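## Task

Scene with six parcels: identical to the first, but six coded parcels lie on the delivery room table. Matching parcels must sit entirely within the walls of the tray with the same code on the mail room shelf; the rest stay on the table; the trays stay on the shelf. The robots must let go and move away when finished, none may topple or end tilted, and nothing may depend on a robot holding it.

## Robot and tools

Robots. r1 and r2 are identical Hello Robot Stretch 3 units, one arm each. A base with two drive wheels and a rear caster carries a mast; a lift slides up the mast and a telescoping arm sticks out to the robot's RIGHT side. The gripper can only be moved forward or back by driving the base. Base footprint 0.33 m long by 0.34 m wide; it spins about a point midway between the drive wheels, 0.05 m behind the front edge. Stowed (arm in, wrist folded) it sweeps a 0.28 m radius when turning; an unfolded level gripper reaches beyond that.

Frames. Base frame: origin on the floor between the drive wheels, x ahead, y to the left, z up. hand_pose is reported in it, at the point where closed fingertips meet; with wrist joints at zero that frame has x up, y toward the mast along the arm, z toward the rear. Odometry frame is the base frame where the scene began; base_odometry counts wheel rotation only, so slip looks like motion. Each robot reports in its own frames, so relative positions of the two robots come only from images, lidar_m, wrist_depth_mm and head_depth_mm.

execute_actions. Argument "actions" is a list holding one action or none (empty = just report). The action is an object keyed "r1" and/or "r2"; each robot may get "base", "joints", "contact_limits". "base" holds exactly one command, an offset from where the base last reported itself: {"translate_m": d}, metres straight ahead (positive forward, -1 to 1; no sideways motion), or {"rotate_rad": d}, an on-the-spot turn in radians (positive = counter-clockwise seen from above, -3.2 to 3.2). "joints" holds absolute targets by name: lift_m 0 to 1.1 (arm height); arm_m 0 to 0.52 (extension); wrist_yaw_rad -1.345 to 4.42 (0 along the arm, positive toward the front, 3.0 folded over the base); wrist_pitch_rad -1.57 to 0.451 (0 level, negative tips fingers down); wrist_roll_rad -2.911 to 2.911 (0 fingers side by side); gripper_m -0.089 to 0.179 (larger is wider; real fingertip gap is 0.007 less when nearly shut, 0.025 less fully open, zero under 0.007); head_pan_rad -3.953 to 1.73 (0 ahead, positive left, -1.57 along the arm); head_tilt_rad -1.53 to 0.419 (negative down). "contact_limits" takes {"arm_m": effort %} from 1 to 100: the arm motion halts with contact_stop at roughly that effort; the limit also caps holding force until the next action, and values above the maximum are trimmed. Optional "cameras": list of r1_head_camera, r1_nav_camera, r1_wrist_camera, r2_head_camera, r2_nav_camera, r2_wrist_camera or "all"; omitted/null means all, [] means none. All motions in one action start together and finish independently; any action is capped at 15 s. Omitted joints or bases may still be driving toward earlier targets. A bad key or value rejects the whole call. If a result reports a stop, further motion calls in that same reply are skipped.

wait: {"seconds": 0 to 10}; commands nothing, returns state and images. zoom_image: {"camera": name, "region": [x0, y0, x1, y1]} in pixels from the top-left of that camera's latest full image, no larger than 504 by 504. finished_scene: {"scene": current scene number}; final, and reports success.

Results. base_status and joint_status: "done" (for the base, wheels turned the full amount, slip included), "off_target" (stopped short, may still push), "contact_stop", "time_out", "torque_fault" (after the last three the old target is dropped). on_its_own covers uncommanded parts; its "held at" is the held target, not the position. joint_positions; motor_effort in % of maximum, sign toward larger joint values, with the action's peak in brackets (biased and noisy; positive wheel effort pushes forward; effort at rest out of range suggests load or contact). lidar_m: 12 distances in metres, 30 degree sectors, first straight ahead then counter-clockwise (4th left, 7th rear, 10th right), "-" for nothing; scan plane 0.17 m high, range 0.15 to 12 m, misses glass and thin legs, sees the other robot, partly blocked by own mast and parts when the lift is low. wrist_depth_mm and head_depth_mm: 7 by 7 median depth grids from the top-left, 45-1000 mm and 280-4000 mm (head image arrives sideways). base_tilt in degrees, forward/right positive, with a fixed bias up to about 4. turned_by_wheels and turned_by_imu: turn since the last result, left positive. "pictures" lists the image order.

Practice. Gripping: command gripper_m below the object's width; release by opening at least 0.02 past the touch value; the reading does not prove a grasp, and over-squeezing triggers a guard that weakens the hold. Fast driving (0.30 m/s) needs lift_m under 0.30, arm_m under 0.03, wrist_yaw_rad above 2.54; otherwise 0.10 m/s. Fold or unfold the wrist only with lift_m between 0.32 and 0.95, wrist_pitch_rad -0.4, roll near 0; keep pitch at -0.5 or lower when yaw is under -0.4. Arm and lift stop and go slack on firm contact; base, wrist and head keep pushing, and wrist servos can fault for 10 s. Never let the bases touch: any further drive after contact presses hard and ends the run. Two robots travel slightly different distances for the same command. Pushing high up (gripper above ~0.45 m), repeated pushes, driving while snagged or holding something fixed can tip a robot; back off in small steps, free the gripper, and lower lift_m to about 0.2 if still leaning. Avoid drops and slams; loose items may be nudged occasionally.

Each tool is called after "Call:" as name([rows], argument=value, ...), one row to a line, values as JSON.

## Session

Call:
execute_actions(actions=[])

Scene clock: 0.00 s.
r1.base_odometry: x=+0.000 y=+0.000 heading=+0.000 (m, m, rad; r1's odometry frame)
r1.turned_by_wheels: +0.000 (rad since the last result)
r1.turned_by_imu: +0.000 (rad since the last result)
r1.base_tilt: forward=+1.5 right=-0.6 (deg)
r1.lidar_m: 3.40 1.65 1.06 0.96 0.97 1.02 0.93 0.93 1.15 2.27 1.30 1.34
r1.head_depth_mm: 1994 3094 3626 3634 3666 2750 2125 / 2010 3079 3553 3609 3594 3088 2111 / 2010 3134 3486 3533 3573 3104 2137 / 2003 3103 3471 3504 3488 3076 2122 / 2026 3096 3376 3401 3482 3074 2099 / 2021 3160 3331 3345 3351 3066 2109 / 2028 3136 3294 3249 3281 3084 2100
r1.base_status: not commanded
r1.joint_positions: lift_m=+0.577 arm_m=+0.000 wrist_yaw_rad=+3.139 wrist_pitch_rad=-0.547 wrist_roll_rad=+0.020 gripper_m=+0.037 head_pan_rad=-0.003 head_tilt_rad=-0.003
r1.joint_status: not commanded
r1.motor_effort: left_wheel=+1 right_wheel=+0 lift_m=+25 arm_m=+0 wrist_yaw_rad=+0 wrist_pitch_rad=+7 wrist_roll_rad=+0 gripper_m=+0 head_pan_rad=+0 head_tilt_rad=+2 (%)
r1.hand_pose: x=-0.0207 y=+0.0613 z=+0.5619 quat_wxyz=(+0.194, +0.687, +0.188, +0.674) (m; r1's base frame)
r1.wrist_depth_mm: 842 895 - 926 994 - - / 945 972 - - - - - / - - - - - - - / - - - - - - - / 871 870 878 878 853 857 856 / 753 757 764 758 776 768 754 / 683 672 686 698 660 668 663
r2.base_odometry: x=+0.000 y=+0.000 heading=+0.000 (m, m, rad; r2's odometry frame)
r2.turned_by_wheels: +0.000 (rad since the last result)
r2.turned_by_imu: +0.000 (rad since the last result)
r2.base_tilt: forward=-0.5 right=+0.1 (deg)
r2.lidar_m: 3.10 2.96 2.48 2.47 1.44 1.21 1.20 1.36 2.26 2.26 2.55 3.10
r2.head_depth_mm: 2031 2875 2902 2881 2875 2894 2418 / 2044 2920 2955 2949 2911 2949 2426 / 2051 2981 3009 3018 3020 2997 2408 / 2043 3066 3061 3086 3090 3066 2387 / 2064 3081 3163 3152 3139 3156 2402 / 2073 3104 3243 3219 3215 3193 2383 / 2070 3131 3302 3302 3309 3302 2379
r2.base_status: not commanded
r2.joint_positions: lift_m=+0.520 arm_m=-0.001 wrist_yaw_rad=+3.154 wrist_pitch_rad=-0.423 wrist_roll_rad=-0.004 gripper_m=+0.037 head_pan_rad=+0.020 head_tilt_rad=+0.007
r2.joint_status: not commanded
r2.motor_effort: left_wheel=-1 right_wheel=+0 lift_m=+28 arm_m=+0 wrist_yaw_rad=+0 wrist_pitch_rad=+8 wrist_roll_rad=+1 gripper_m=+0 head_pan_rad=+0 head_tilt_rad=+2 (%)
r2.hand_pose: x=-0.0239 y=+0.0796 z=+0.5318 quat_wxyz=(+0.144, +0.689, +0.153, +0.694) (m; r2's base frame)
r2.wrist_depth_mm: - - - - - - - / - - - - - - - / - - - - - - - / - - - - - - - / 956 953 941 943 922 889 890 / 796 783 768 796 801 758 746 / 679 667 660 669 634 661 632
pictures: r1_head_camera (sideways: a quarter turn clockwise sets it upright), r1_nav_camera (sideways: a quarter turn counterclockwise sets it upright), r1_wrist_camera, r2_head_camera (sideways: a quarter turn clockwise sets it upright), r2_nav_camera (sideways: a quarter turn counterclockwise sets it upright), r2_wrist_camera
Images, in order (width x height): r1_head_camera 896x504, r1_nav_camera 672x504, r1_wrist_camera 644x364, r2_head_camera 896x504, r2_nav_camera 672x504, r2_wrist_camera 644x364.

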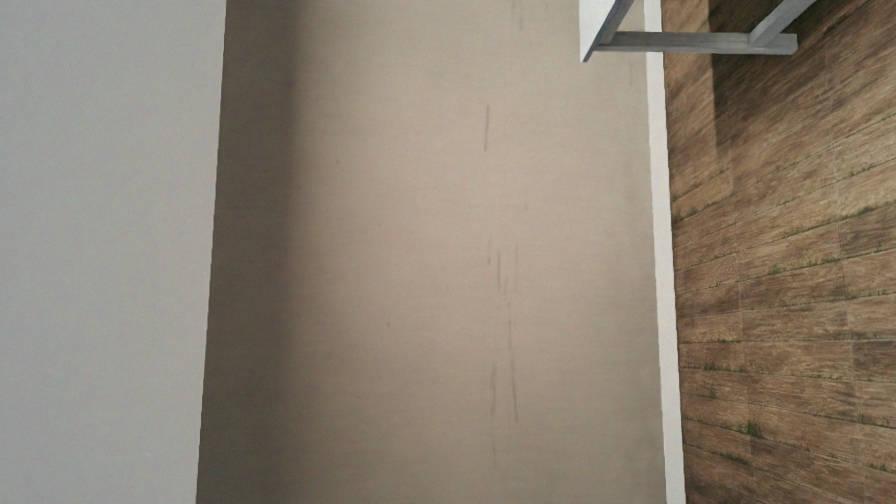

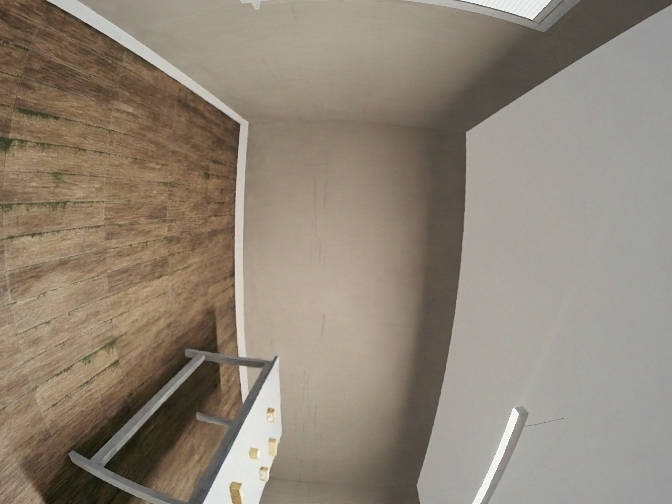

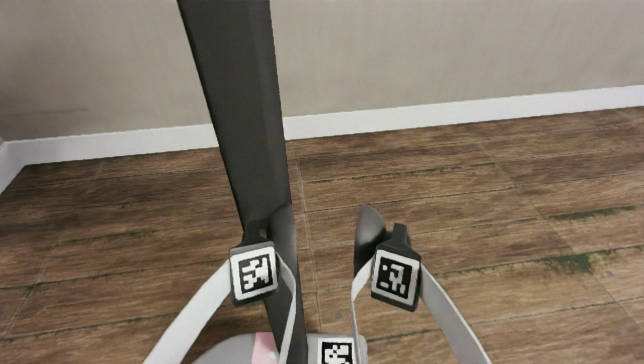

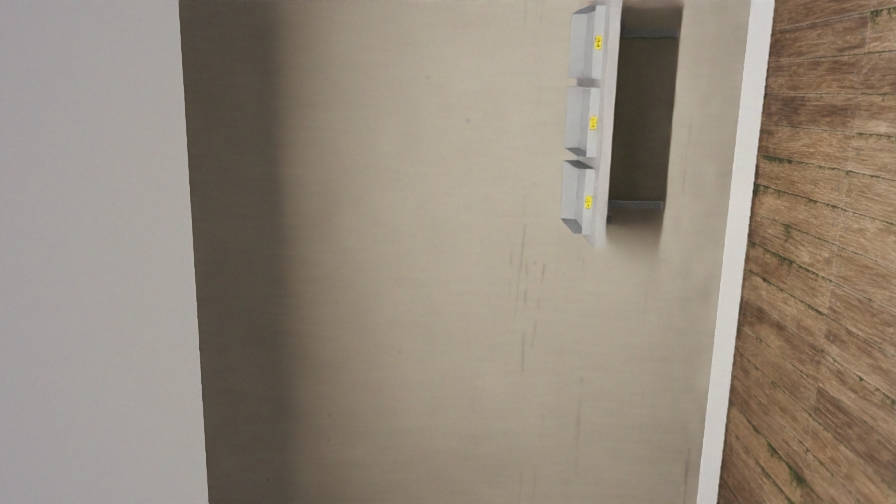

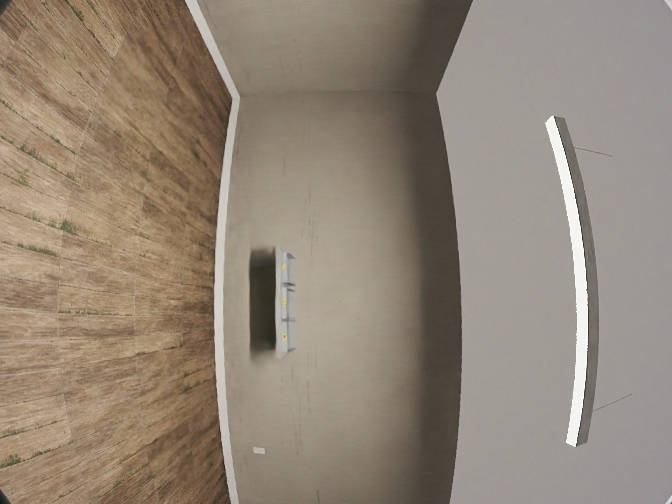

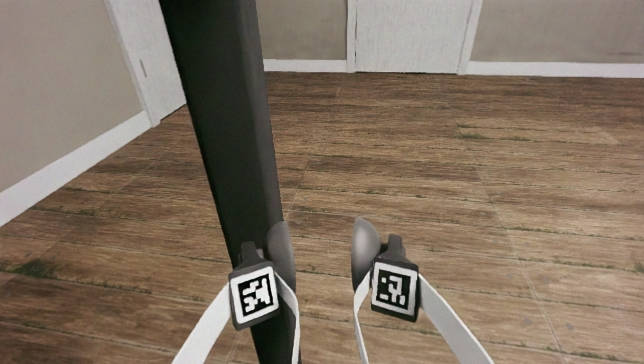

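Call:
zoom_image(camera="r2_head_camera", region=[560, 20, 640, 140])

Call:
zoom_image(camera="r2_head_camera", region=[555, 110, 635, 230])

Region (560, 20, 640, 140) of r2_head_camera's 896x504 image, scaled by 4.200, with more detail than that image has.

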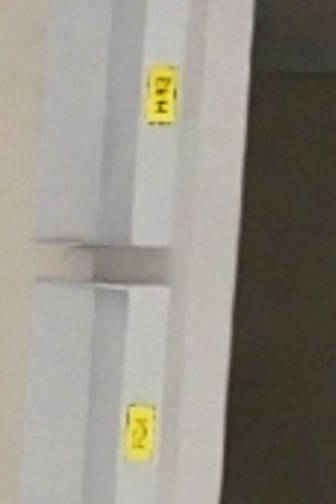

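Region (555, 110, 635, 230) of r2_head_camera's 896x504 image, scaled by 4.200, with more detail than that image has.

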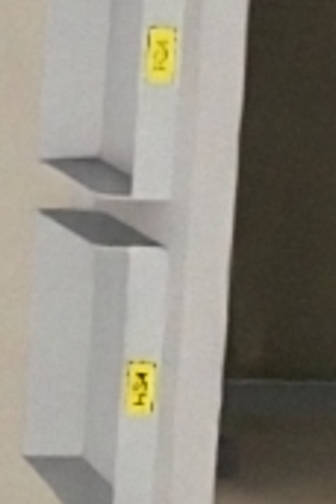

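Call:
execute_actions([
  {"r1": {"base": {"rotate_rad": -0.668}, "joints": {"lift_m": 0.285, "wrist_pitch_rad": -0.4, "head_tilt_rad": -0.45, "head_pan_rad": 0.1}}, "r2": {"base": {"rotate_rad": -0.2}, "joints": {"lift_m": 0.285, "head_tilt_rad": -0.28}}},
], cameras=["r1_head_camera"])

Call:
execute_actions([
  {"r1": {"base": {"translate_m": 1.0}}, "r2": {"base": {"translate_m": 1.0}}},
], cameras=["r1_head_camera", "r1_nav_camera", "r2_head_camera"])

Scene clock: 14.50 s.
r1.base_odometry: x=+0.000 y=+0.000 heading=-0.668 (m, m, rad; r1's odometry frame)
r1.turned_by_wheels: -0.668 (rad since the last result)
r1.turned_by_imu: -0.670 (rad since the last result)
r1.base_tilt: forward=+1.5 right=-0.6 (deg)
r1.lidar_m: 1.30 2.03 2.10 1.15 0.96 0.96 1.08 0.93 0.93 1.05 1.73 1.87
r1.head_depth_mm: 3789 - 1945 2596 2070 1618 1325 / - - 1953 1421 1926 1615 1328 / - - 1947 2604 1979 1608 1330 / 3950 - 1940 2856 1986 1618 1328 / 3626 3871 2134 2876 2053 1609 1329 / 3356 3647 2422 2643 2050 1609 1324 / 3138 3309 3531 2876 2053 1616 1317
r1.base_status: done
r1.joint_positions: lift_m=+0.285 arm_m=+0.000 wrist_yaw_rad=+3.139 wrist_pitch_rad=-0.420 wrist_roll_rad=+0.020 gripper_m=+0.037 head_pan_rad=+0.093 head_tilt_rad=-0.444
r1.joint_status: all done
r1.motor_effort: left_wheel=+3(11) right_wheel=-2(5) lift_m=+22(22) arm_m=+0(0) wrist_yaw_rad=+1(0) wrist_pitch_rad=+10(9) wrist_roll_rad=+0(0) gripper_m=+0(0) head_pan_rad=+3(17) head_tilt_rad=-4(38) (%)
r1.hand_pose: x=-0.0207 y=+0.0791 z=+0.2973 quat_wxyz=(+0.150, +0.698, +0.145, +0.685) (m; r1's base frame)
r1.wrist_depth_mm: 711 816 - - - - - / 749 880 - - - - - / 774 882 - 914 927 928 890 / 730 699 709 714 725 714 698 / 587 578 583 593 599 575 569 / 498 511 - - - 486 492 / 435 - - - 417 417 421
r2.base_odometry: x=+0.000 y=+0.000 heading=-0.200 (m, m, rad; r2's odometry frame)
r2.turned_by_wheels: -0.200 (rad since the last result)
r2.turned_by_imu: -0.203 (rad since the last result)
r2.base_tilt: forward=-0.6 right=+0.0 (deg)
r2.lidar_m: 3.09 3.24 2.54 2.46 1.68 1.24 1.21 1.26 1.74 2.26 2.36 3.19
r2.head_depth_mm: 2697 2820 2937 3123 2855 2081 1627 / 2684 2835 2976 3096 2857 2068 1625 / 2718 2808 2935 3110 2839 2067 1612 / 2703 2841 2963 3165 2820 2056 1613 / 2710 2853 2963 3140 2810 2057 1613 / 2692 2850 2990 3156 2791 2034 1613 / 2728 2844 2987 3166 2795 2040 1609
r2.base_status: done
r2.joint_positions: lift_m=+0.286 arm_m=-0.001 wrist_yaw_rad=+3.154 wrist_pitch_rad=-0.423 wrist_roll_rad=-0.004 gripper_m=+0.037 head_pan_rad=+0.020 head_tilt_rad=-0.276
r2.joint_status: all done
r2.motor_effort: left_wheel=+3(9) right_wheel=-2(4) lift_m=+10(21) arm_m=-1(0) wrist_yaw_rad=-1(1) wrist_pitch_rad=+8(8) wrist_roll_rad=+1(0) gripper_m=+1(1) head_pan_rad=+0(1) head_tilt_rad=-3(28) (%)
r2.hand_pose: x=-0.0239 y=+0.0796 z=+0.2973 quat_wxyz=(+0.144, +0.689, +0.153, +0.694) (m; r2's base frame)
r2.wrist_depth_mm: - - - - - - - / - - - - - - - / - - - 998 960 979 922 / 774 780 767 751 733 733 707 / 625 611 610 607 604 577 571 / 514 502 520 521 503 480 484 / 431 - - - 418 421 413
pictures: r1_head_camera (sideways: a quarter turn clockwise sets it upright)
Images, in order (width x height): r1_head_camera 896x504.

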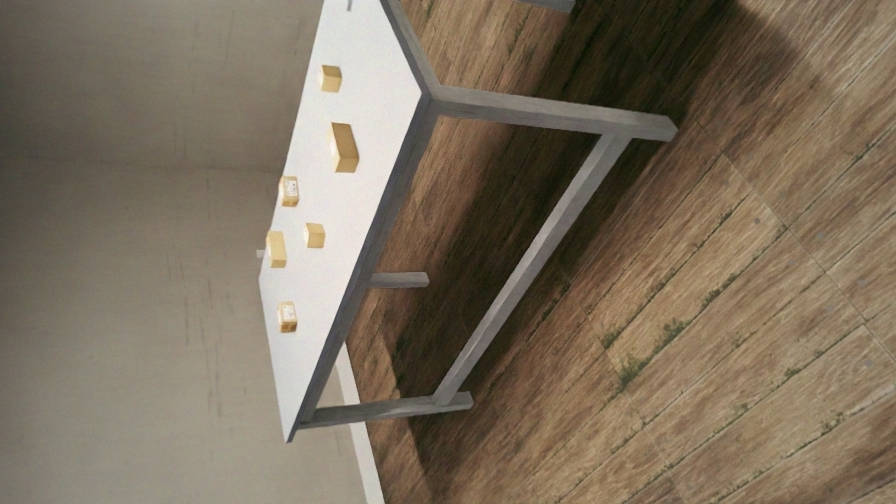

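Scene clock: 19.53 s.
r1.base_odometry: x=+0.785 y=-0.619 heading=-0.668 (m, m, rad; r1's odometry frame)
r1.turned_by_wheels: +0.000 (rad since the last result)
r1.turned_by_imu: +0.006 (rad since the last result)
r1.base_tilt: forward=+1.5 right=-0.7 (deg)
r1.lidar_m: 0.39 0.65 2.72 2.02 1.70 1.70 1.91 1.61 1.61 1.82 2.98 0.34
r1.head_depth_mm: 3033 3209 3451 1180 851 665 548 / 3301 3601 3769 1177 770 665 547 / 3425 3698 3988 1181 852 666 591 / 3110 3340 3599 1178 849 684 1294 / 2899 3058 3182 1175 846 1472 1291 / 2659 2874 3001 1174 880 1608 1256 / 2488 2642 2782 1179 1907 1533 1314
r1.base_status: done
r1.joint_positions: lift_m=+0.285 arm_m=+0.000 wrist_yaw_rad=+3.139 wrist_pitch_rad=-0.420 wrist_roll_rad=+0.020 gripper_m=+0.037 head_pan_rad=+0.093 head_tilt_rad=-0.445
r1.joint_status: not commanded
r1.motor_effort: left_wheel=+4(16) right_wheel=-2(5) lift_m=+22(22) arm_m=-1(1) wrist_yaw_rad=+1(0) wrist_pitch_rad=+10(10) wrist_roll_rad=+0(0) gripper_m=+0(0) head_pan_rad=+3(3) head_tilt_rad=-3(4) (%)
r1.hand_pose: x=-0.0207 y=+0.0791 z=+0.2973 quat_wxyz=(+0.150, +0.698, +0.145, +0.685) (m; r1's base frame)
r1.wrist_depth_mm: - - - - - - - / - - - - - - - / 924 924 - 943 904 927 907 / 719 713 710 701 713 710 699 / 577 583 574 579 578 576 571 / 487 506 - - - 483 489 / 435 - - - 420 420 422
r2.base_odometry: x=+0.980 y=-0.198 heading=-0.200 (m, m, rad; r2's odometry frame)
r2.turned_by_wheels: +0.000 (rad since the last result)
r2.turned_by_imu: +0.011 (rad since the last result)
r2.base_tilt: forward=-0.6 right=+0.0 (deg)
r2.lidar_m: 2.10 2.21 2.54 2.46 2.55 2.27 2.20 2.30 2.36 2.29 2.39 2.17
r2.head_depth_mm: 1818 1905 1994 2085 2217 2071 1625 / 1824 1900 1998 2056 2221 2065 1621 / 1825 1909 1998 2056 2233 2057 1616 / 1822 1917 2007 2068 2239 2053 1615 / 1850 1925 2031 2050 2248 2062 1608 / 1848 1940 2036 2037 2252 2044 1604 / 1856 1942 2043 2131 2256 2033 1608
r2.base_status: done
r2.joint_positions: lift_m=+0.286 arm_m=-0.001 wrist_yaw_rad=+3.154 wrist_pitch_rad=-0.423 wrist_roll_rad=-0.004 gripper_m=+0.037 head_pan_rad=+0.020 head_tilt_rad=-0.277
r2.joint_status: not commanded
r2.motor_effort: left_wheel=+1(15) right_wheel=-1(3) lift_m=+10(11) arm_m=-1(0) wrist_yaw_rad=-1(0) wrist_pitch_rad=+8(8) wrist_roll_rad=+0(1) gripper_m=+0(1) head_pan_rad=+1(0) head_tilt_rad=-2(2) (%)
r2.hand_pose: x=-0.0239 y=+0.0796 z=+0.2973 quat_wxyz=(+0.144, +0.689, +0.153, +0.694) (m; r2's base frame)
r2.wrist_depth_mm: - - - - - - - / - - - - - - - / - - - 980 958 976 937 / 763 772 749 740 735 728 719 / 619 599 606 594 603 587 573 / 512 505 522 534 498 486 482 / 438 - - - 423 423 411
pictures: r1_head_camera (sideways: a quarter turn clockwise sets it upright), r1_nav_camera (sideways: a quarter turn counterclockwise sets it upright), r2_head_camera (sideways: a quarter turn clockwise sets it upright)
Images, in order (width x height): r1_head_camera 896x504, r1_nav_camera 672x504, r2_head_camera 896x504.

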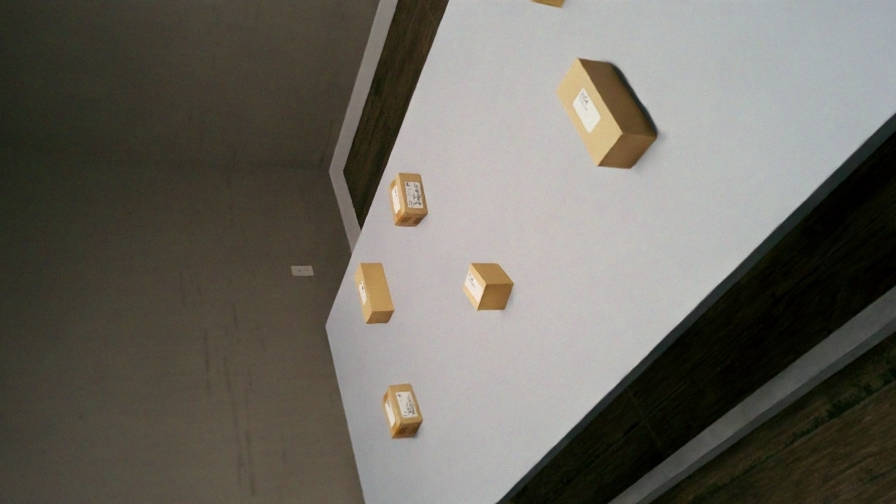

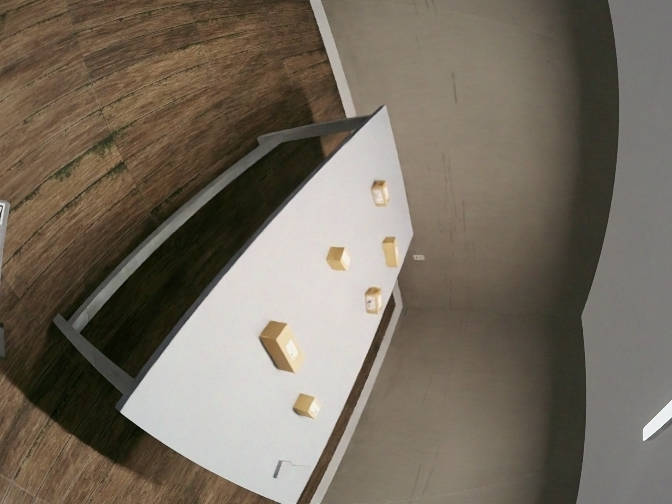

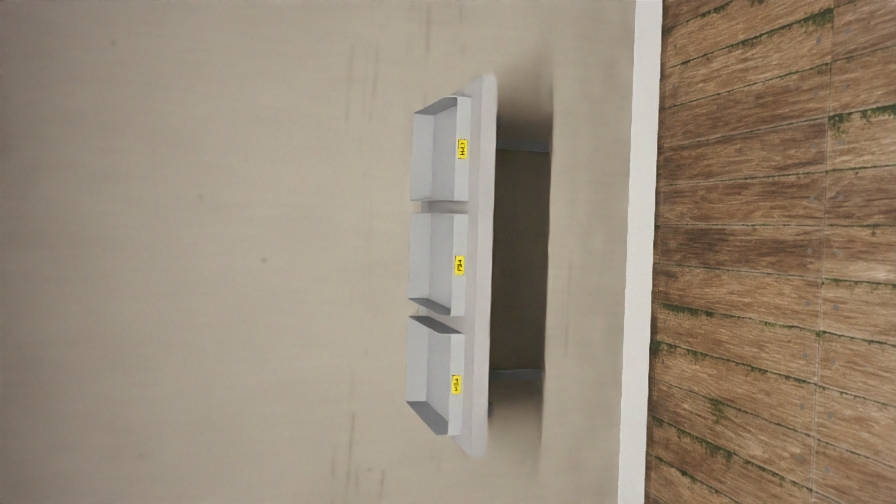

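Call:
zoom_image(camera="r2_head_camera", region=[440, 130, 485, 170])

Call:
zoom_image(camera="r2_head_camera", region=[438, 245, 483, 285])

Call:
zoom_image(camera="r2_head_camera", region=[434, 365, 479, 405])

Call:
zoom_image(camera="r1_head_camera", region=[555, 70, 635, 150])

Call:
zoom_image(camera="r1_head_camera", region=[455, 255, 520, 315])

Region (440, 130, 485, 170) of r2_head_camera's 896x504 image, scaled by 11.200, with more detail than that image has.

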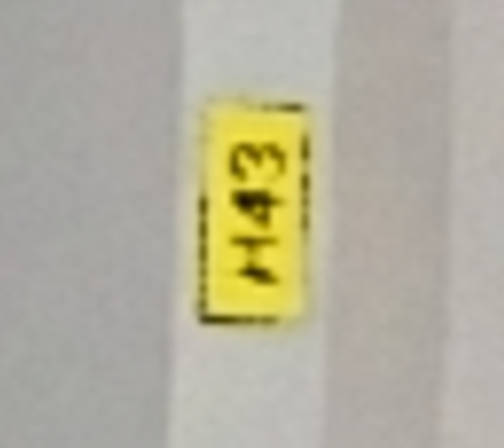

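Region (438, 245, 483, 285) of r2_head_camera's 896x504 image, scaled by 11.200, with more detail than that image has.

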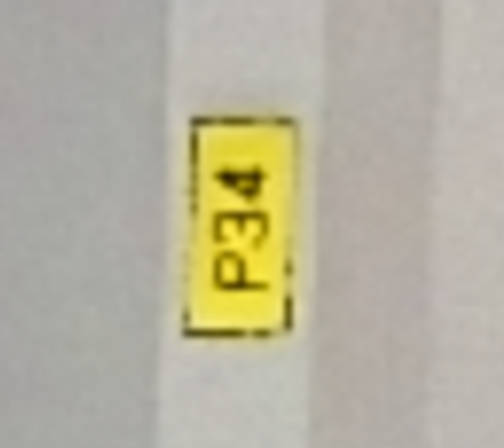

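Region (434, 365, 479, 405) of r2_head_camera's 896x504 image, scaled by 11.200, with more detail than that image has.

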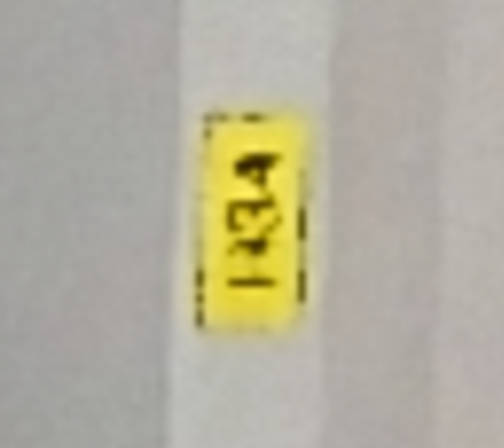

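Region (555, 70, 635, 150) of r1_head_camera's 896x504 image, scaled by 6.300, with more detail than that image has.

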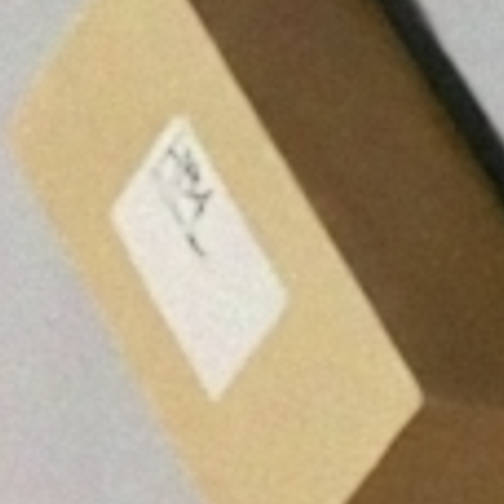

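Region (455, 255, 520, 315) of r1_head_camera's 896x504 image, scaled by 7.754, with more detail than that image has; it fills the top 465 rows of this view, and the rest is white.

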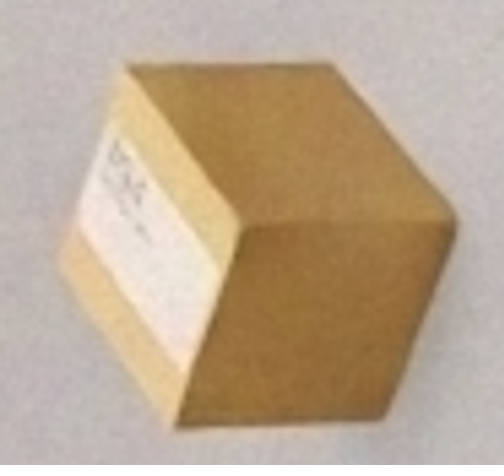

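Call:
execute_actions([
  {"r1": {"base": {"rotate_rad": 0.81}, "joints": {"lift_m": 0.50, "head_pan_rad": -1.0, "head_tilt_rad": -0.65}}, "r2": {"base": {"translate_m": 0.35}, "joints": {"head_tilt_rad": -0.33}}},
], cameras=["r1_head_camera", "r2_head_camera"])

Call:
zoom_image(camera="r2_head_camera", region=[400, 230, 520, 450])

Scene clock: 30.70 s.
r1.base_odometry: x=+0.785 y=-0.619 heading=+0.142 (m, m, rad; r1's odometry frame)
r1.turned_by_wheels: +0.810 (rad since the last result)
r1.turned_by_imu: +0.816 (rad since the last result)
r1.base_tilt: forward=+1.5 right=-0.6 (deg)
r1.lidar_m: 1.27 2.45 1.78 1.70 1.76 1.67 1.61 1.66 2.24 0.34 0.35 0.48
r1.head_depth_mm: 2667 2961 2798 853 681 596 1169 / 2803 3141 1142 855 681 568 706 / 2980 3316 1142 854 682 583 1190 / 3181 3492 1141 797 682 1299 1165 / 3421 3724 1137 852 682 1355 1149 / 3353 3603 1141 853 724 1394 1195 / 3036 3099 1137 852 1535 1324 1193
r1.base_status: done
r1.joint_positions: lift_m=+0.500 arm_m=+0.000 wrist_yaw_rad=+3.139 wrist_pitch_rad=-0.419 wrist_roll_rad=+0.020 gripper_m=+0.037 head_pan_rad=-0.993 head_tilt_rad=-0.642
r1.joint_status: all done
r1.motor_effort: left_wheel=-3(10) right_wheel=+1(6) lift_m=+26(30) arm_m=-1(1) wrist_yaw_rad=+1(1) wrist_pitch_rad=+9(10) wrist_roll_rad=+0(0) gripper_m=+0(0) head_pan_rad=-4(43) head_tilt_rad=-5(27) (%)
r1.hand_pose: x=-0.0207 y=+0.0792 z=+0.5122 quat_wxyz=(+0.150, +0.698, +0.145, +0.685) (m; r1's base frame)
r1.wrist_depth_mm: - - - - - - - / - - - - - - - / - - - - - - - / - - - - - - - / 881 885 884 885 888 880 882 / 745 734 738 723 751 744 739 / 647 642 623 641 637 642 639
r2.base_odometry: x=+1.323 y=-0.268 heading=-0.200 (m, m, rad; r2's odometry frame)
r2.turned_by_wheels: +0.000 (rad since the last result)
r2.turned_by_imu: +0.004 (rad since the last result)
r2.base_tilt: forward=-0.6 right=-0.1 (deg)
r2.lidar_m: 1.76 1.84 2.53 2.45 2.55 2.62 2.55 2.67 2.37 2.30 2.41 1.80
r2.head_depth_mm: 1499 1571 1672 1758 1882 1941 1549 / 1497 1580 1675 1635 1887 1935 1543 / 1495 1591 1677 1633 1901 1916 1540 / 1507 1598 1683 1623 1913 1922 1538 / 1512 1601 1693 1563 1920 1913 1539 / 1518 1606 1698 1600 1925 1914 1541 / 1534 1613 1704 1662 1946 1910 1524
r2.base_status: done
r2.joint_positions: lift_m=+0.286 arm_m=-0.001 wrist_yaw_rad=+3.154 wrist_pitch_rad=-0.423 wrist_roll_rad=-0.004 gripper_m=+0.037 head_pan_rad=+0.020 head_tilt_rad=-0.327
r2.joint_status: all done
r2.motor_effort: left_wheel=+1(14) right_wheel=-1(4) lift_m=+11(10) arm_m=+0(0) wrist_yaw_rad=-1(1) wrist_pitch_rad=+8(8) wrist_roll_rad=+0(0) gripper_m=+0(0) head_pan_rad=+0(0) head_tilt_rad=-3(11) (%)
r2.hand_pose: x=-0.0239 y=+0.0796 z=+0.2973 quat_wxyz=(+0.144, +0.689, +0.153, +0.694) (m; r2's base frame)
r2.wrist_depth_mm: - - - - - - - / - - - - - - - / - - - 993 991 966 933 / 779 752 767 753 735 723 707 / 614 605 609 599 591 589 572 / 503 505 507 521 511 489 478 / 438 - - - 416 416 410
pictures: r1_head_camera (sideways: a quarter turn clockwise sets it upright), r2_head_camera (sideways: a quarter turn clockwise sets it upright)
Images, in order (width x height): r1_head_camera 896x504, r2_head_camera 896x504.

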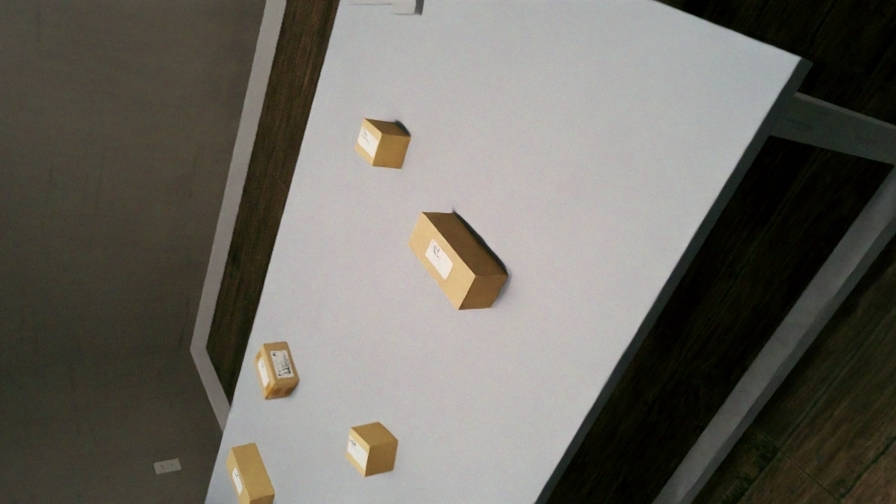

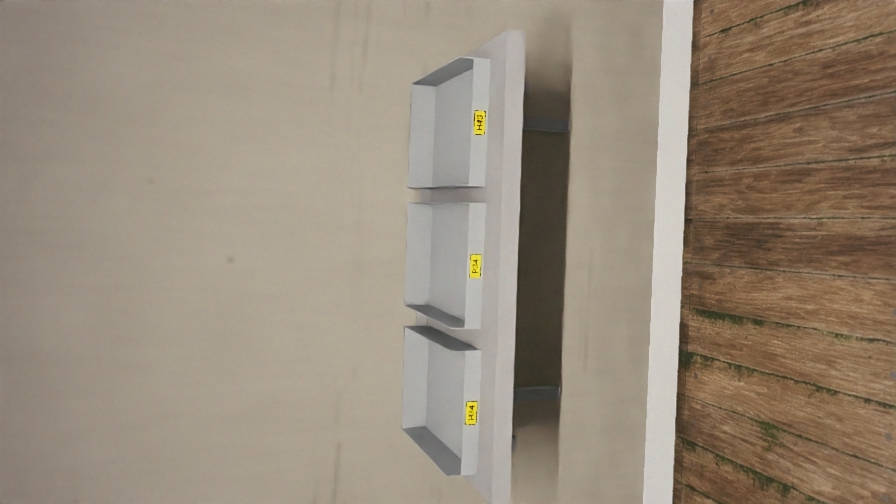

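Region (400, 230, 520, 450) of r2_head_camera's 896x504 image, scaled by 2.291, with more detail than that image has; it fills the left 275 columns of this view, and the rest is white.

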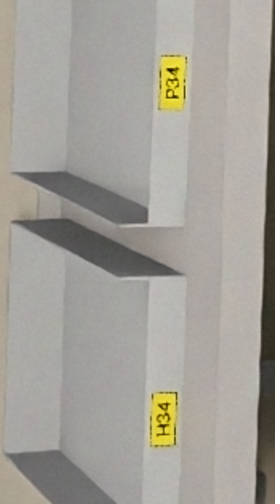

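Call:
zoom_image(camera="r2_head_camera", region=[450, 95, 510, 150])

Call:
zoom_image(camera="r1_head_camera", region=[410, 225, 480, 295])

Call:
zoom_image(camera="r1_head_camera", region=[345, 110, 415, 175])

Region (450, 95, 510, 150) of r2_head_camera's 896x504 image, scaled by 8.400, with more detail than that image has; it fills the top 462 rows of this view, and the rest is white.

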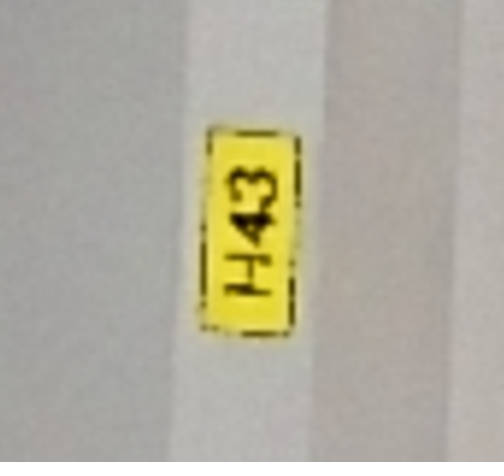

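Region (410, 225, 480, 295) of r1_head_camera's 896x504 image, scaled by 7.200, with more detail than that image has.

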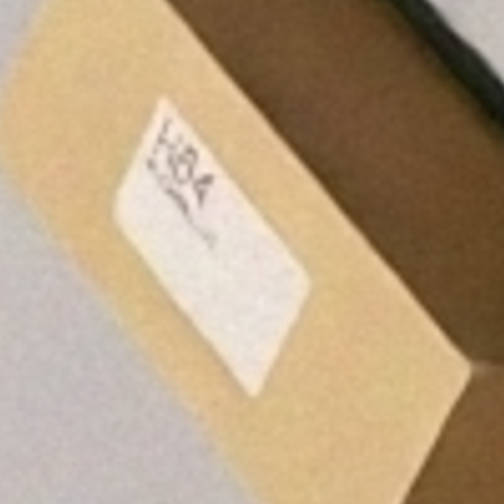

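Region (345, 110, 415, 175) of r1_head_camera's 896x504 image, scaled by 7.200, with more detail than that image has; it fills the top 468 rows of this view, and the rest is white.

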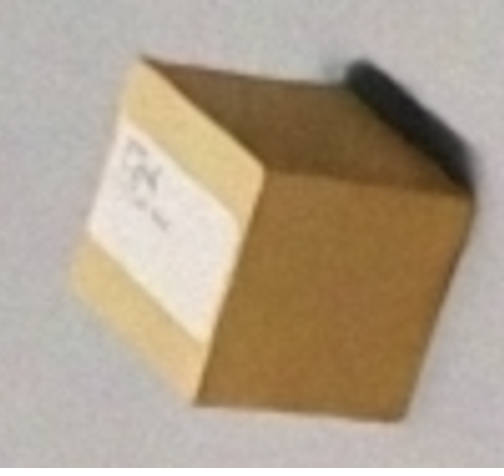

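Call:
execute_actions([
  {"r1": {"base": {"translate_m": 0.34}, "joints": {"lift_m": 0.95, "wrist_yaw_rad": 1.5, "gripper_m": 0.125, "head_pan_rad": -1.0, "head_tilt_rad": -0.7}}, "r2": {"base": {"translate_m": -1.0}, "joints": {"head_pan_rad": -3.14, "head_tilt_rad": -0.2}}},
], cameras=["r1_head_camera", "r2_head_camera", "r2_nav_camera"])

Scene clock: 39.40 s.
r1.base_odometry: x=+1.122 y=-0.571 heading=+0.142 (m, m, rad; r1's odometry frame)
r1.turned_by_wheels: +0.000 (rad since the last result)
r1.turned_by_imu: +0.003 (rad since the last result)
r1.base_tilt: forward=+1.5 right=-0.6 (deg)
r1.lidar_m: 1.21 2.46 1.78 1.71 1.76 2.03 1.95 2.01 0.36 0.34 0.35 0.47
r1.head_depth_mm: 2678 3002 1034 801 635 564 - / 2869 3117 1031 800 670 - - / 3008 3286 1036 800 690 - 982 / 3160 3393 1024 777 680 1359 1104 / 3281 3382 1033 800 670 1350 1131 / 2909 3018 1039 800 707 1327 1146 / 2639 2696 982 801 1564 1328 1157
r1.base_status: done
r1.joint_positions: lift_m=+0.950 arm_m=+0.000 wrist_yaw_rad=+1.502 wrist_pitch_rad=-0.419 wrist_roll_rad=+0.020 gripper_m=+0.125 head_pan_rad=-0.993 head_tilt_rad=-0.691
r1.joint_status: all done
r1.motor_effort: left_wheel=-3(5) right_wheel=+2(5) lift_m=+28(27) arm_m=-1(2) wrist_yaw_rad=-1(2) wrist_pitch_rad=+9(9) wrist_roll_rad=+0(0) gripper_m=+0(92) head_pan_rad=-4(1) head_tilt_rad=-6(12) (%)
r1.hand_pose: x=+0.2023 y=-0.1606 z=+0.9623 quat_wxyz=(+0.602, +0.583, -0.411, +0.358) (m; r1's base frame)
r1.wrist_depth_mm: - - - - - - - / - - - - 958 944 - / - - - - 708 701 687 / - - - - 567 548 534 / - - - - 482 457 420 / - - - - - - 371 / - - - - - 320 325
r2.base_odometry: x=+0.343 y=-0.070 heading=-0.200 (m, m, rad; r2's odometry frame)
r2.turned_by_wheels: +0.000 (rad since the last result)
r2.turned_by_imu: -0.010 (rad since the last result)
r2.base_tilt: forward=-0.5 right=+0.0 (deg)
r2.lidar_m: 2.75 2.87 2.56 2.46 2.13 1.60 1.55 1.62 2.25 2.27 2.37 2.83
r2.head_depth_mm: 1372 1421 1478 1533 1593 1670 1708 / 1370 1423 1472 1534 1606 1672 1713 / 1380 1436 1479 1548 1607 1680 1723 / 1373 - - 3251 1614 1670 1720 / 1369 - - 1660 1608 1679 1721 / 1381 1434 1486 1550 1609 1686 1729 / 1384 1438 1493 1555 1613 1692 1723
r2.base_status: done
r2.joint_positions: lift_m=+0.286 arm_m=-0.001 wrist_yaw_rad=+3.154 wrist_pitch_rad=-0.423 wrist_roll_rad=-0.004 gripper_m=+0.037 head_pan_rad=-3.133 head_tilt_rad=-0.210
r2.joint_status: all done
r2.motor_effort: left_wheel=+3(12) right_wheel=-2(8) lift_m=+11(10) arm_m=+0(0) wrist_yaw_rad=-1(1) wrist_pitch_rad=+8(8) wrist_roll_rad=+0(0) gripper_m=+0(1) head_pan_rad=-2(31) head_tilt_rad=+6(23) (%)
r2.hand_pose: x=-0.0239 y=+0.0796 z=+0.2973 quat_wxyz=(+0.144, +0.689, +0.153, +0.694) (m; r2's base frame)
r2.wrist_depth_mm: - - - - - - - / - - - - - - - / - - - - 954 943 926 / 791 743 754 749 738 722 714 / 599 621 610 601 600 574 583 / 507 511 526 527 506 489 479 / 439 - - - 422 420 419
pictures: r1_head_camera (sideways: a quarter turn clockwise sets it upright), r2_head_camera (sideways: a quarter turn clockwise sets it upright), r2_nav_camera (sideways: a quarter turn counterclockwise sets it upright)
Images, in order (width x height): r1_head_camera 896x504, r2_head_camera 896x504, r2_nav_camera 672x504.

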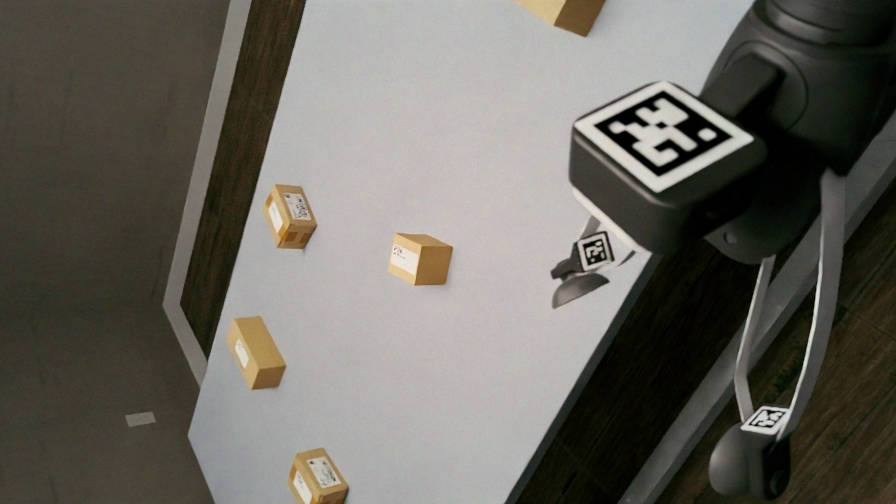

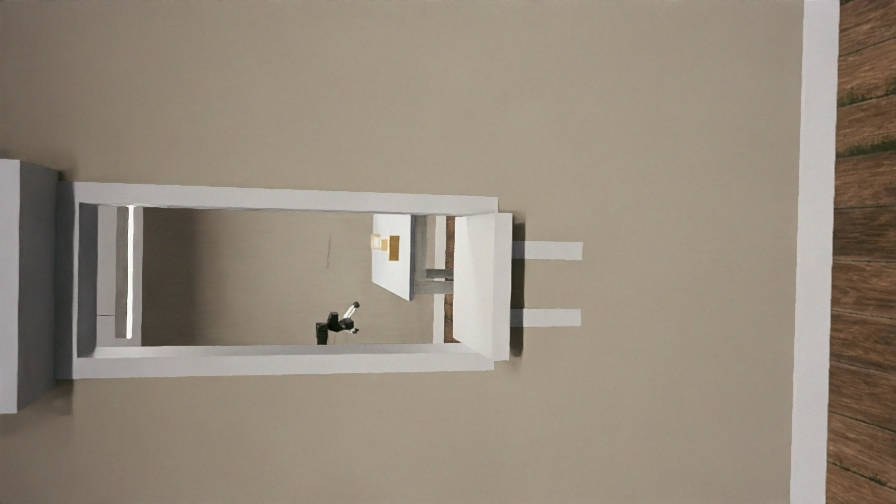

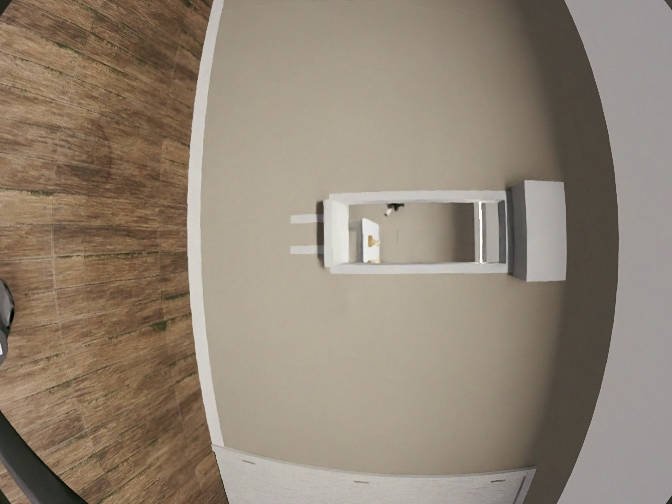

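Call:
zoom_image(camera="r1_head_camera", region=[380, 225, 460, 295])

Call:
zoom_image(camera="r1_head_camera", region=[255, 178, 330, 255])

Region (380, 225, 460, 295) of r1_head_camera's 896x504 image, scaled by 6.300, with more detail than that image has; it fills the top 441 rows of this view, and the rest is white.

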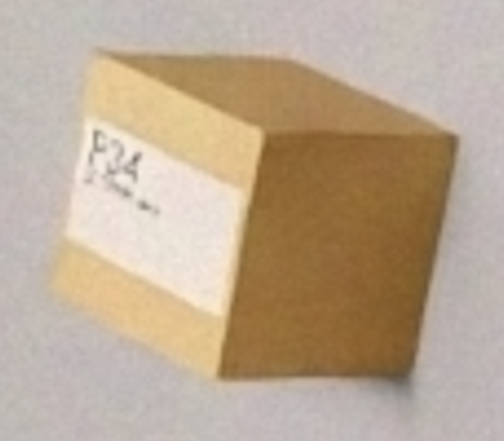

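Region (255, 178, 330, 255) of r1_head_camera's 896x504 image, scaled by 6.545, with more detail than that image has; it fills the left 491 columns of this view, and the rest is white.

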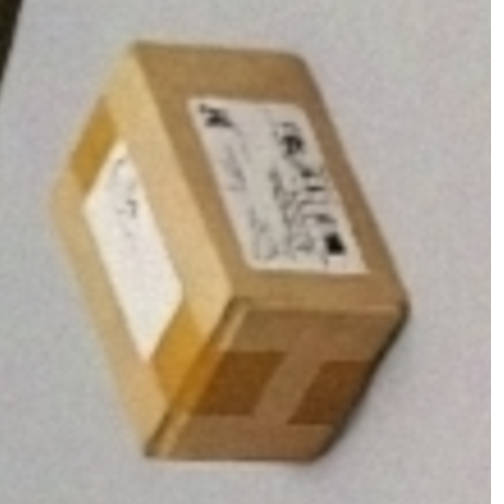

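Call:
execute_actions([
  {"r1": {"joints": {"lift_m": 0.92, "wrist_yaw_rad": 0.0, "wrist_pitch_rad": -0.52, "arm_m": 0.17}}, "r2": {"base": {"translate_m": -0.2}}},
], cameras=["r1_wrist_camera", "r1_head_camera"])

Scene clock: 53.10 s.
r1.base_odometry: x=+1.122 y=-0.571 heading=+0.142 (m, m, rad; r1's odometry frame)
r1.turned_by_wheels: +0.000 (rad since the last result)
r1.turned_by_imu: +0.001 (rad since the last result)
r1.base_tilt: forward=+1.5 right=-0.6 (deg)
r1.lidar_m: 1.21 2.46 1.78 1.71 1.76 2.03 1.95 2.01 0.36 0.34 0.35 0.47
r1.head_depth_mm: 2696 2974 1037 801 638 552 1122 / 2833 3135 1034 802 651 564 1164 / 3022 3269 1037 799 652 590 1173 / 3174 3445 1028 775 653 1322 1109 / 3300 3410 1032 798 669 1352 1145 / 2923 2998 1040 802 710 1295 1168 / 2614 2674 984 802 1566 1297 1167
r1.base_status: not commanded
r1.joint_positions: lift_m=+0.920 arm_m=+0.170 wrist_yaw_rad=+0.001 wrist_pitch_rad=-0.534 wrist_roll_rad=+0.020 gripper_m=+0.125 head_pan_rad=-0.993 head_tilt_rad=-0.691
r1.joint_status: all done
r1.motor_effort: left_wheel=-3(3) right_wheel=+2(2) lift_m=+21(23) arm_m=+1(2) wrist_yaw_rad=-1(2) wrist_pitch_rad=+7(9) wrist_roll_rad=+0(0) gripper_m=+0(0) head_pan_rad=-3(5) head_tilt_rad=-5(6) (%)
r1.hand_pose: x=-0.0213 y=-0.5230 z=+0.9077 quat_wxyz=(+0.676, +0.185, -0.688, -0.188) (m; r1's base frame)
r1.wrist_depth_mm: - - - - - - - / 643 641 652 647 638 - - / 506 505 507 479 494 551 - / 412 412 409 407 403 402 - / 351 360 293 344 346 350 - / 302 310 243 298 302 - 300 / 275 266 216 264 264 264 264
r2.base_odometry: x=+0.147 y=-0.030 heading=-0.199 (m, m, rad; r2's odometry frame)
r2.turned_by_wheels: +0.000 (rad since the last result)
r2.turned_by_imu: -0.002 (rad since the last result)
r2.base_tilt: forward=-0.6 right=+0.0 (deg)
r2.lidar_m: 2.95 3.07 2.57 2.46 1.86 1.40 1.35 1.41 1.96 2.27 2.36 3.03
r2.head_depth_mm: 1193 1235 1283 1336 1384 1449 1517 / 1192 1236 1284 1336 1393 1460 1525 / 1192 1235 1298 1340 1394 1452 1520 / 1286 - - 3208 1394 1458 1528 / 1298 - - - 1398 1466 1529 / 1199 1246 1298 1350 1409 1469 1538 / 1206 1249 1294 1338 1407 1466 1535
r2.base_status: done
r2.joint_positions: lift_m=+0.286 arm_m=-0.001 wrist_yaw_rad=+3.154 wrist_pitch_rad=-0.423 wrist_roll_rad=-0.004 gripper_m=+0.037 head_pan_rad=-3.133 head_tilt_rad=-0.210
r2.joint_status: not commanded
r2.motor_effort: left_wheel=+2(10) right_wheel=-2(7) lift_m=+11(11) arm_m=-1(0) wrist_yaw_rad=-1(0) wrist_pitch_rad=+9(8) wrist_roll_rad=+0(1) gripper_m=+1(0) head_pan_rad=-3(3) head_tilt_rad=+6(6) (%)
r2.hand_pose: x=-0.0239 y=+0.0796 z=+0.2973 quat_wxyz=(+0.144, +0.689, +0.153, +0.694) (m; r2's base frame)
r2.wrist_depth_mm: - - - - - - - / - - - - - - - / - - - - 972 943 953 / 786 756 763 739 723 722 710 / 616 618 603 588 598 585 589 / 508 505 525 524 506 489 474 / 436 - - - 420 416 411
pictures: r1_head_camera (sideways: a quarter turn clockwise sets it upright), r1_wrist_camera
Images, in order (width x height): r1_head_camera 896x504, r1_wrist_camera 644x364.

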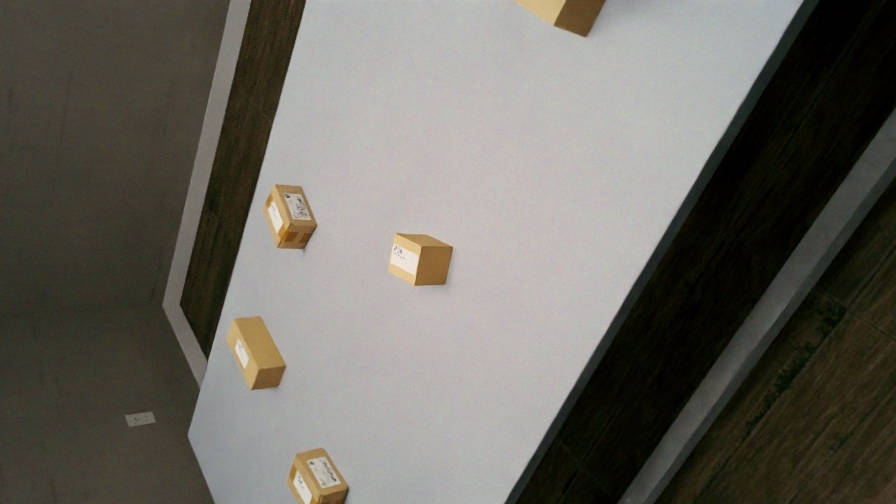

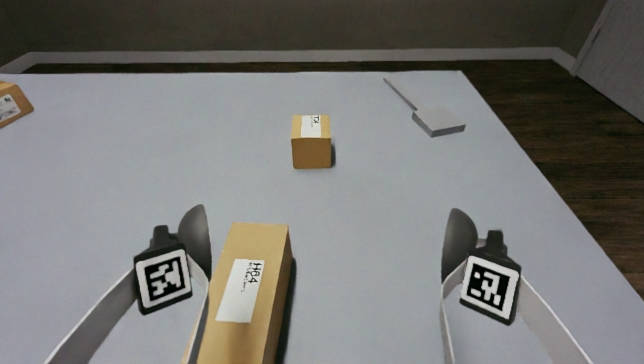

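Call:
zoom_image(camera="r1_wrist_camera", region=[210, 250, 290, 330])

Call:
zoom_image(camera="r1_wrist_camera", region=[280, 105, 345, 175])

Region (210, 250, 290, 330) of r1_wrist_camera's 644x364 image, scaled by 6.300.

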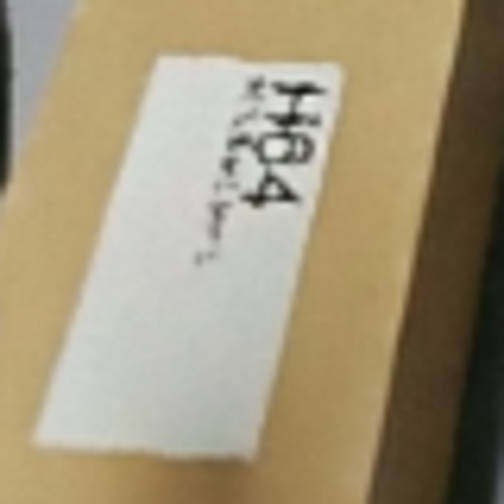

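Region (280, 105, 345, 175) of r1_wrist_camera's 644x364 image, scaled by 7.200; it fills the left 468 columns of this view, and the rest is white.

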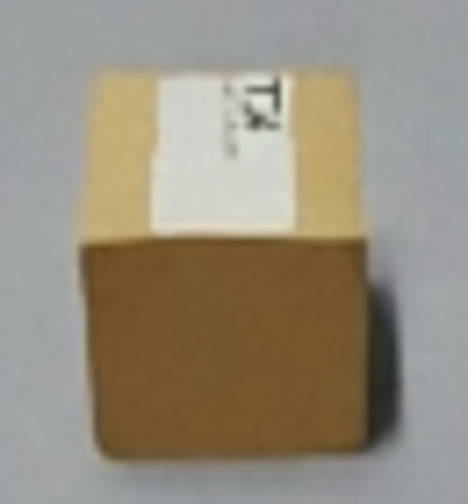

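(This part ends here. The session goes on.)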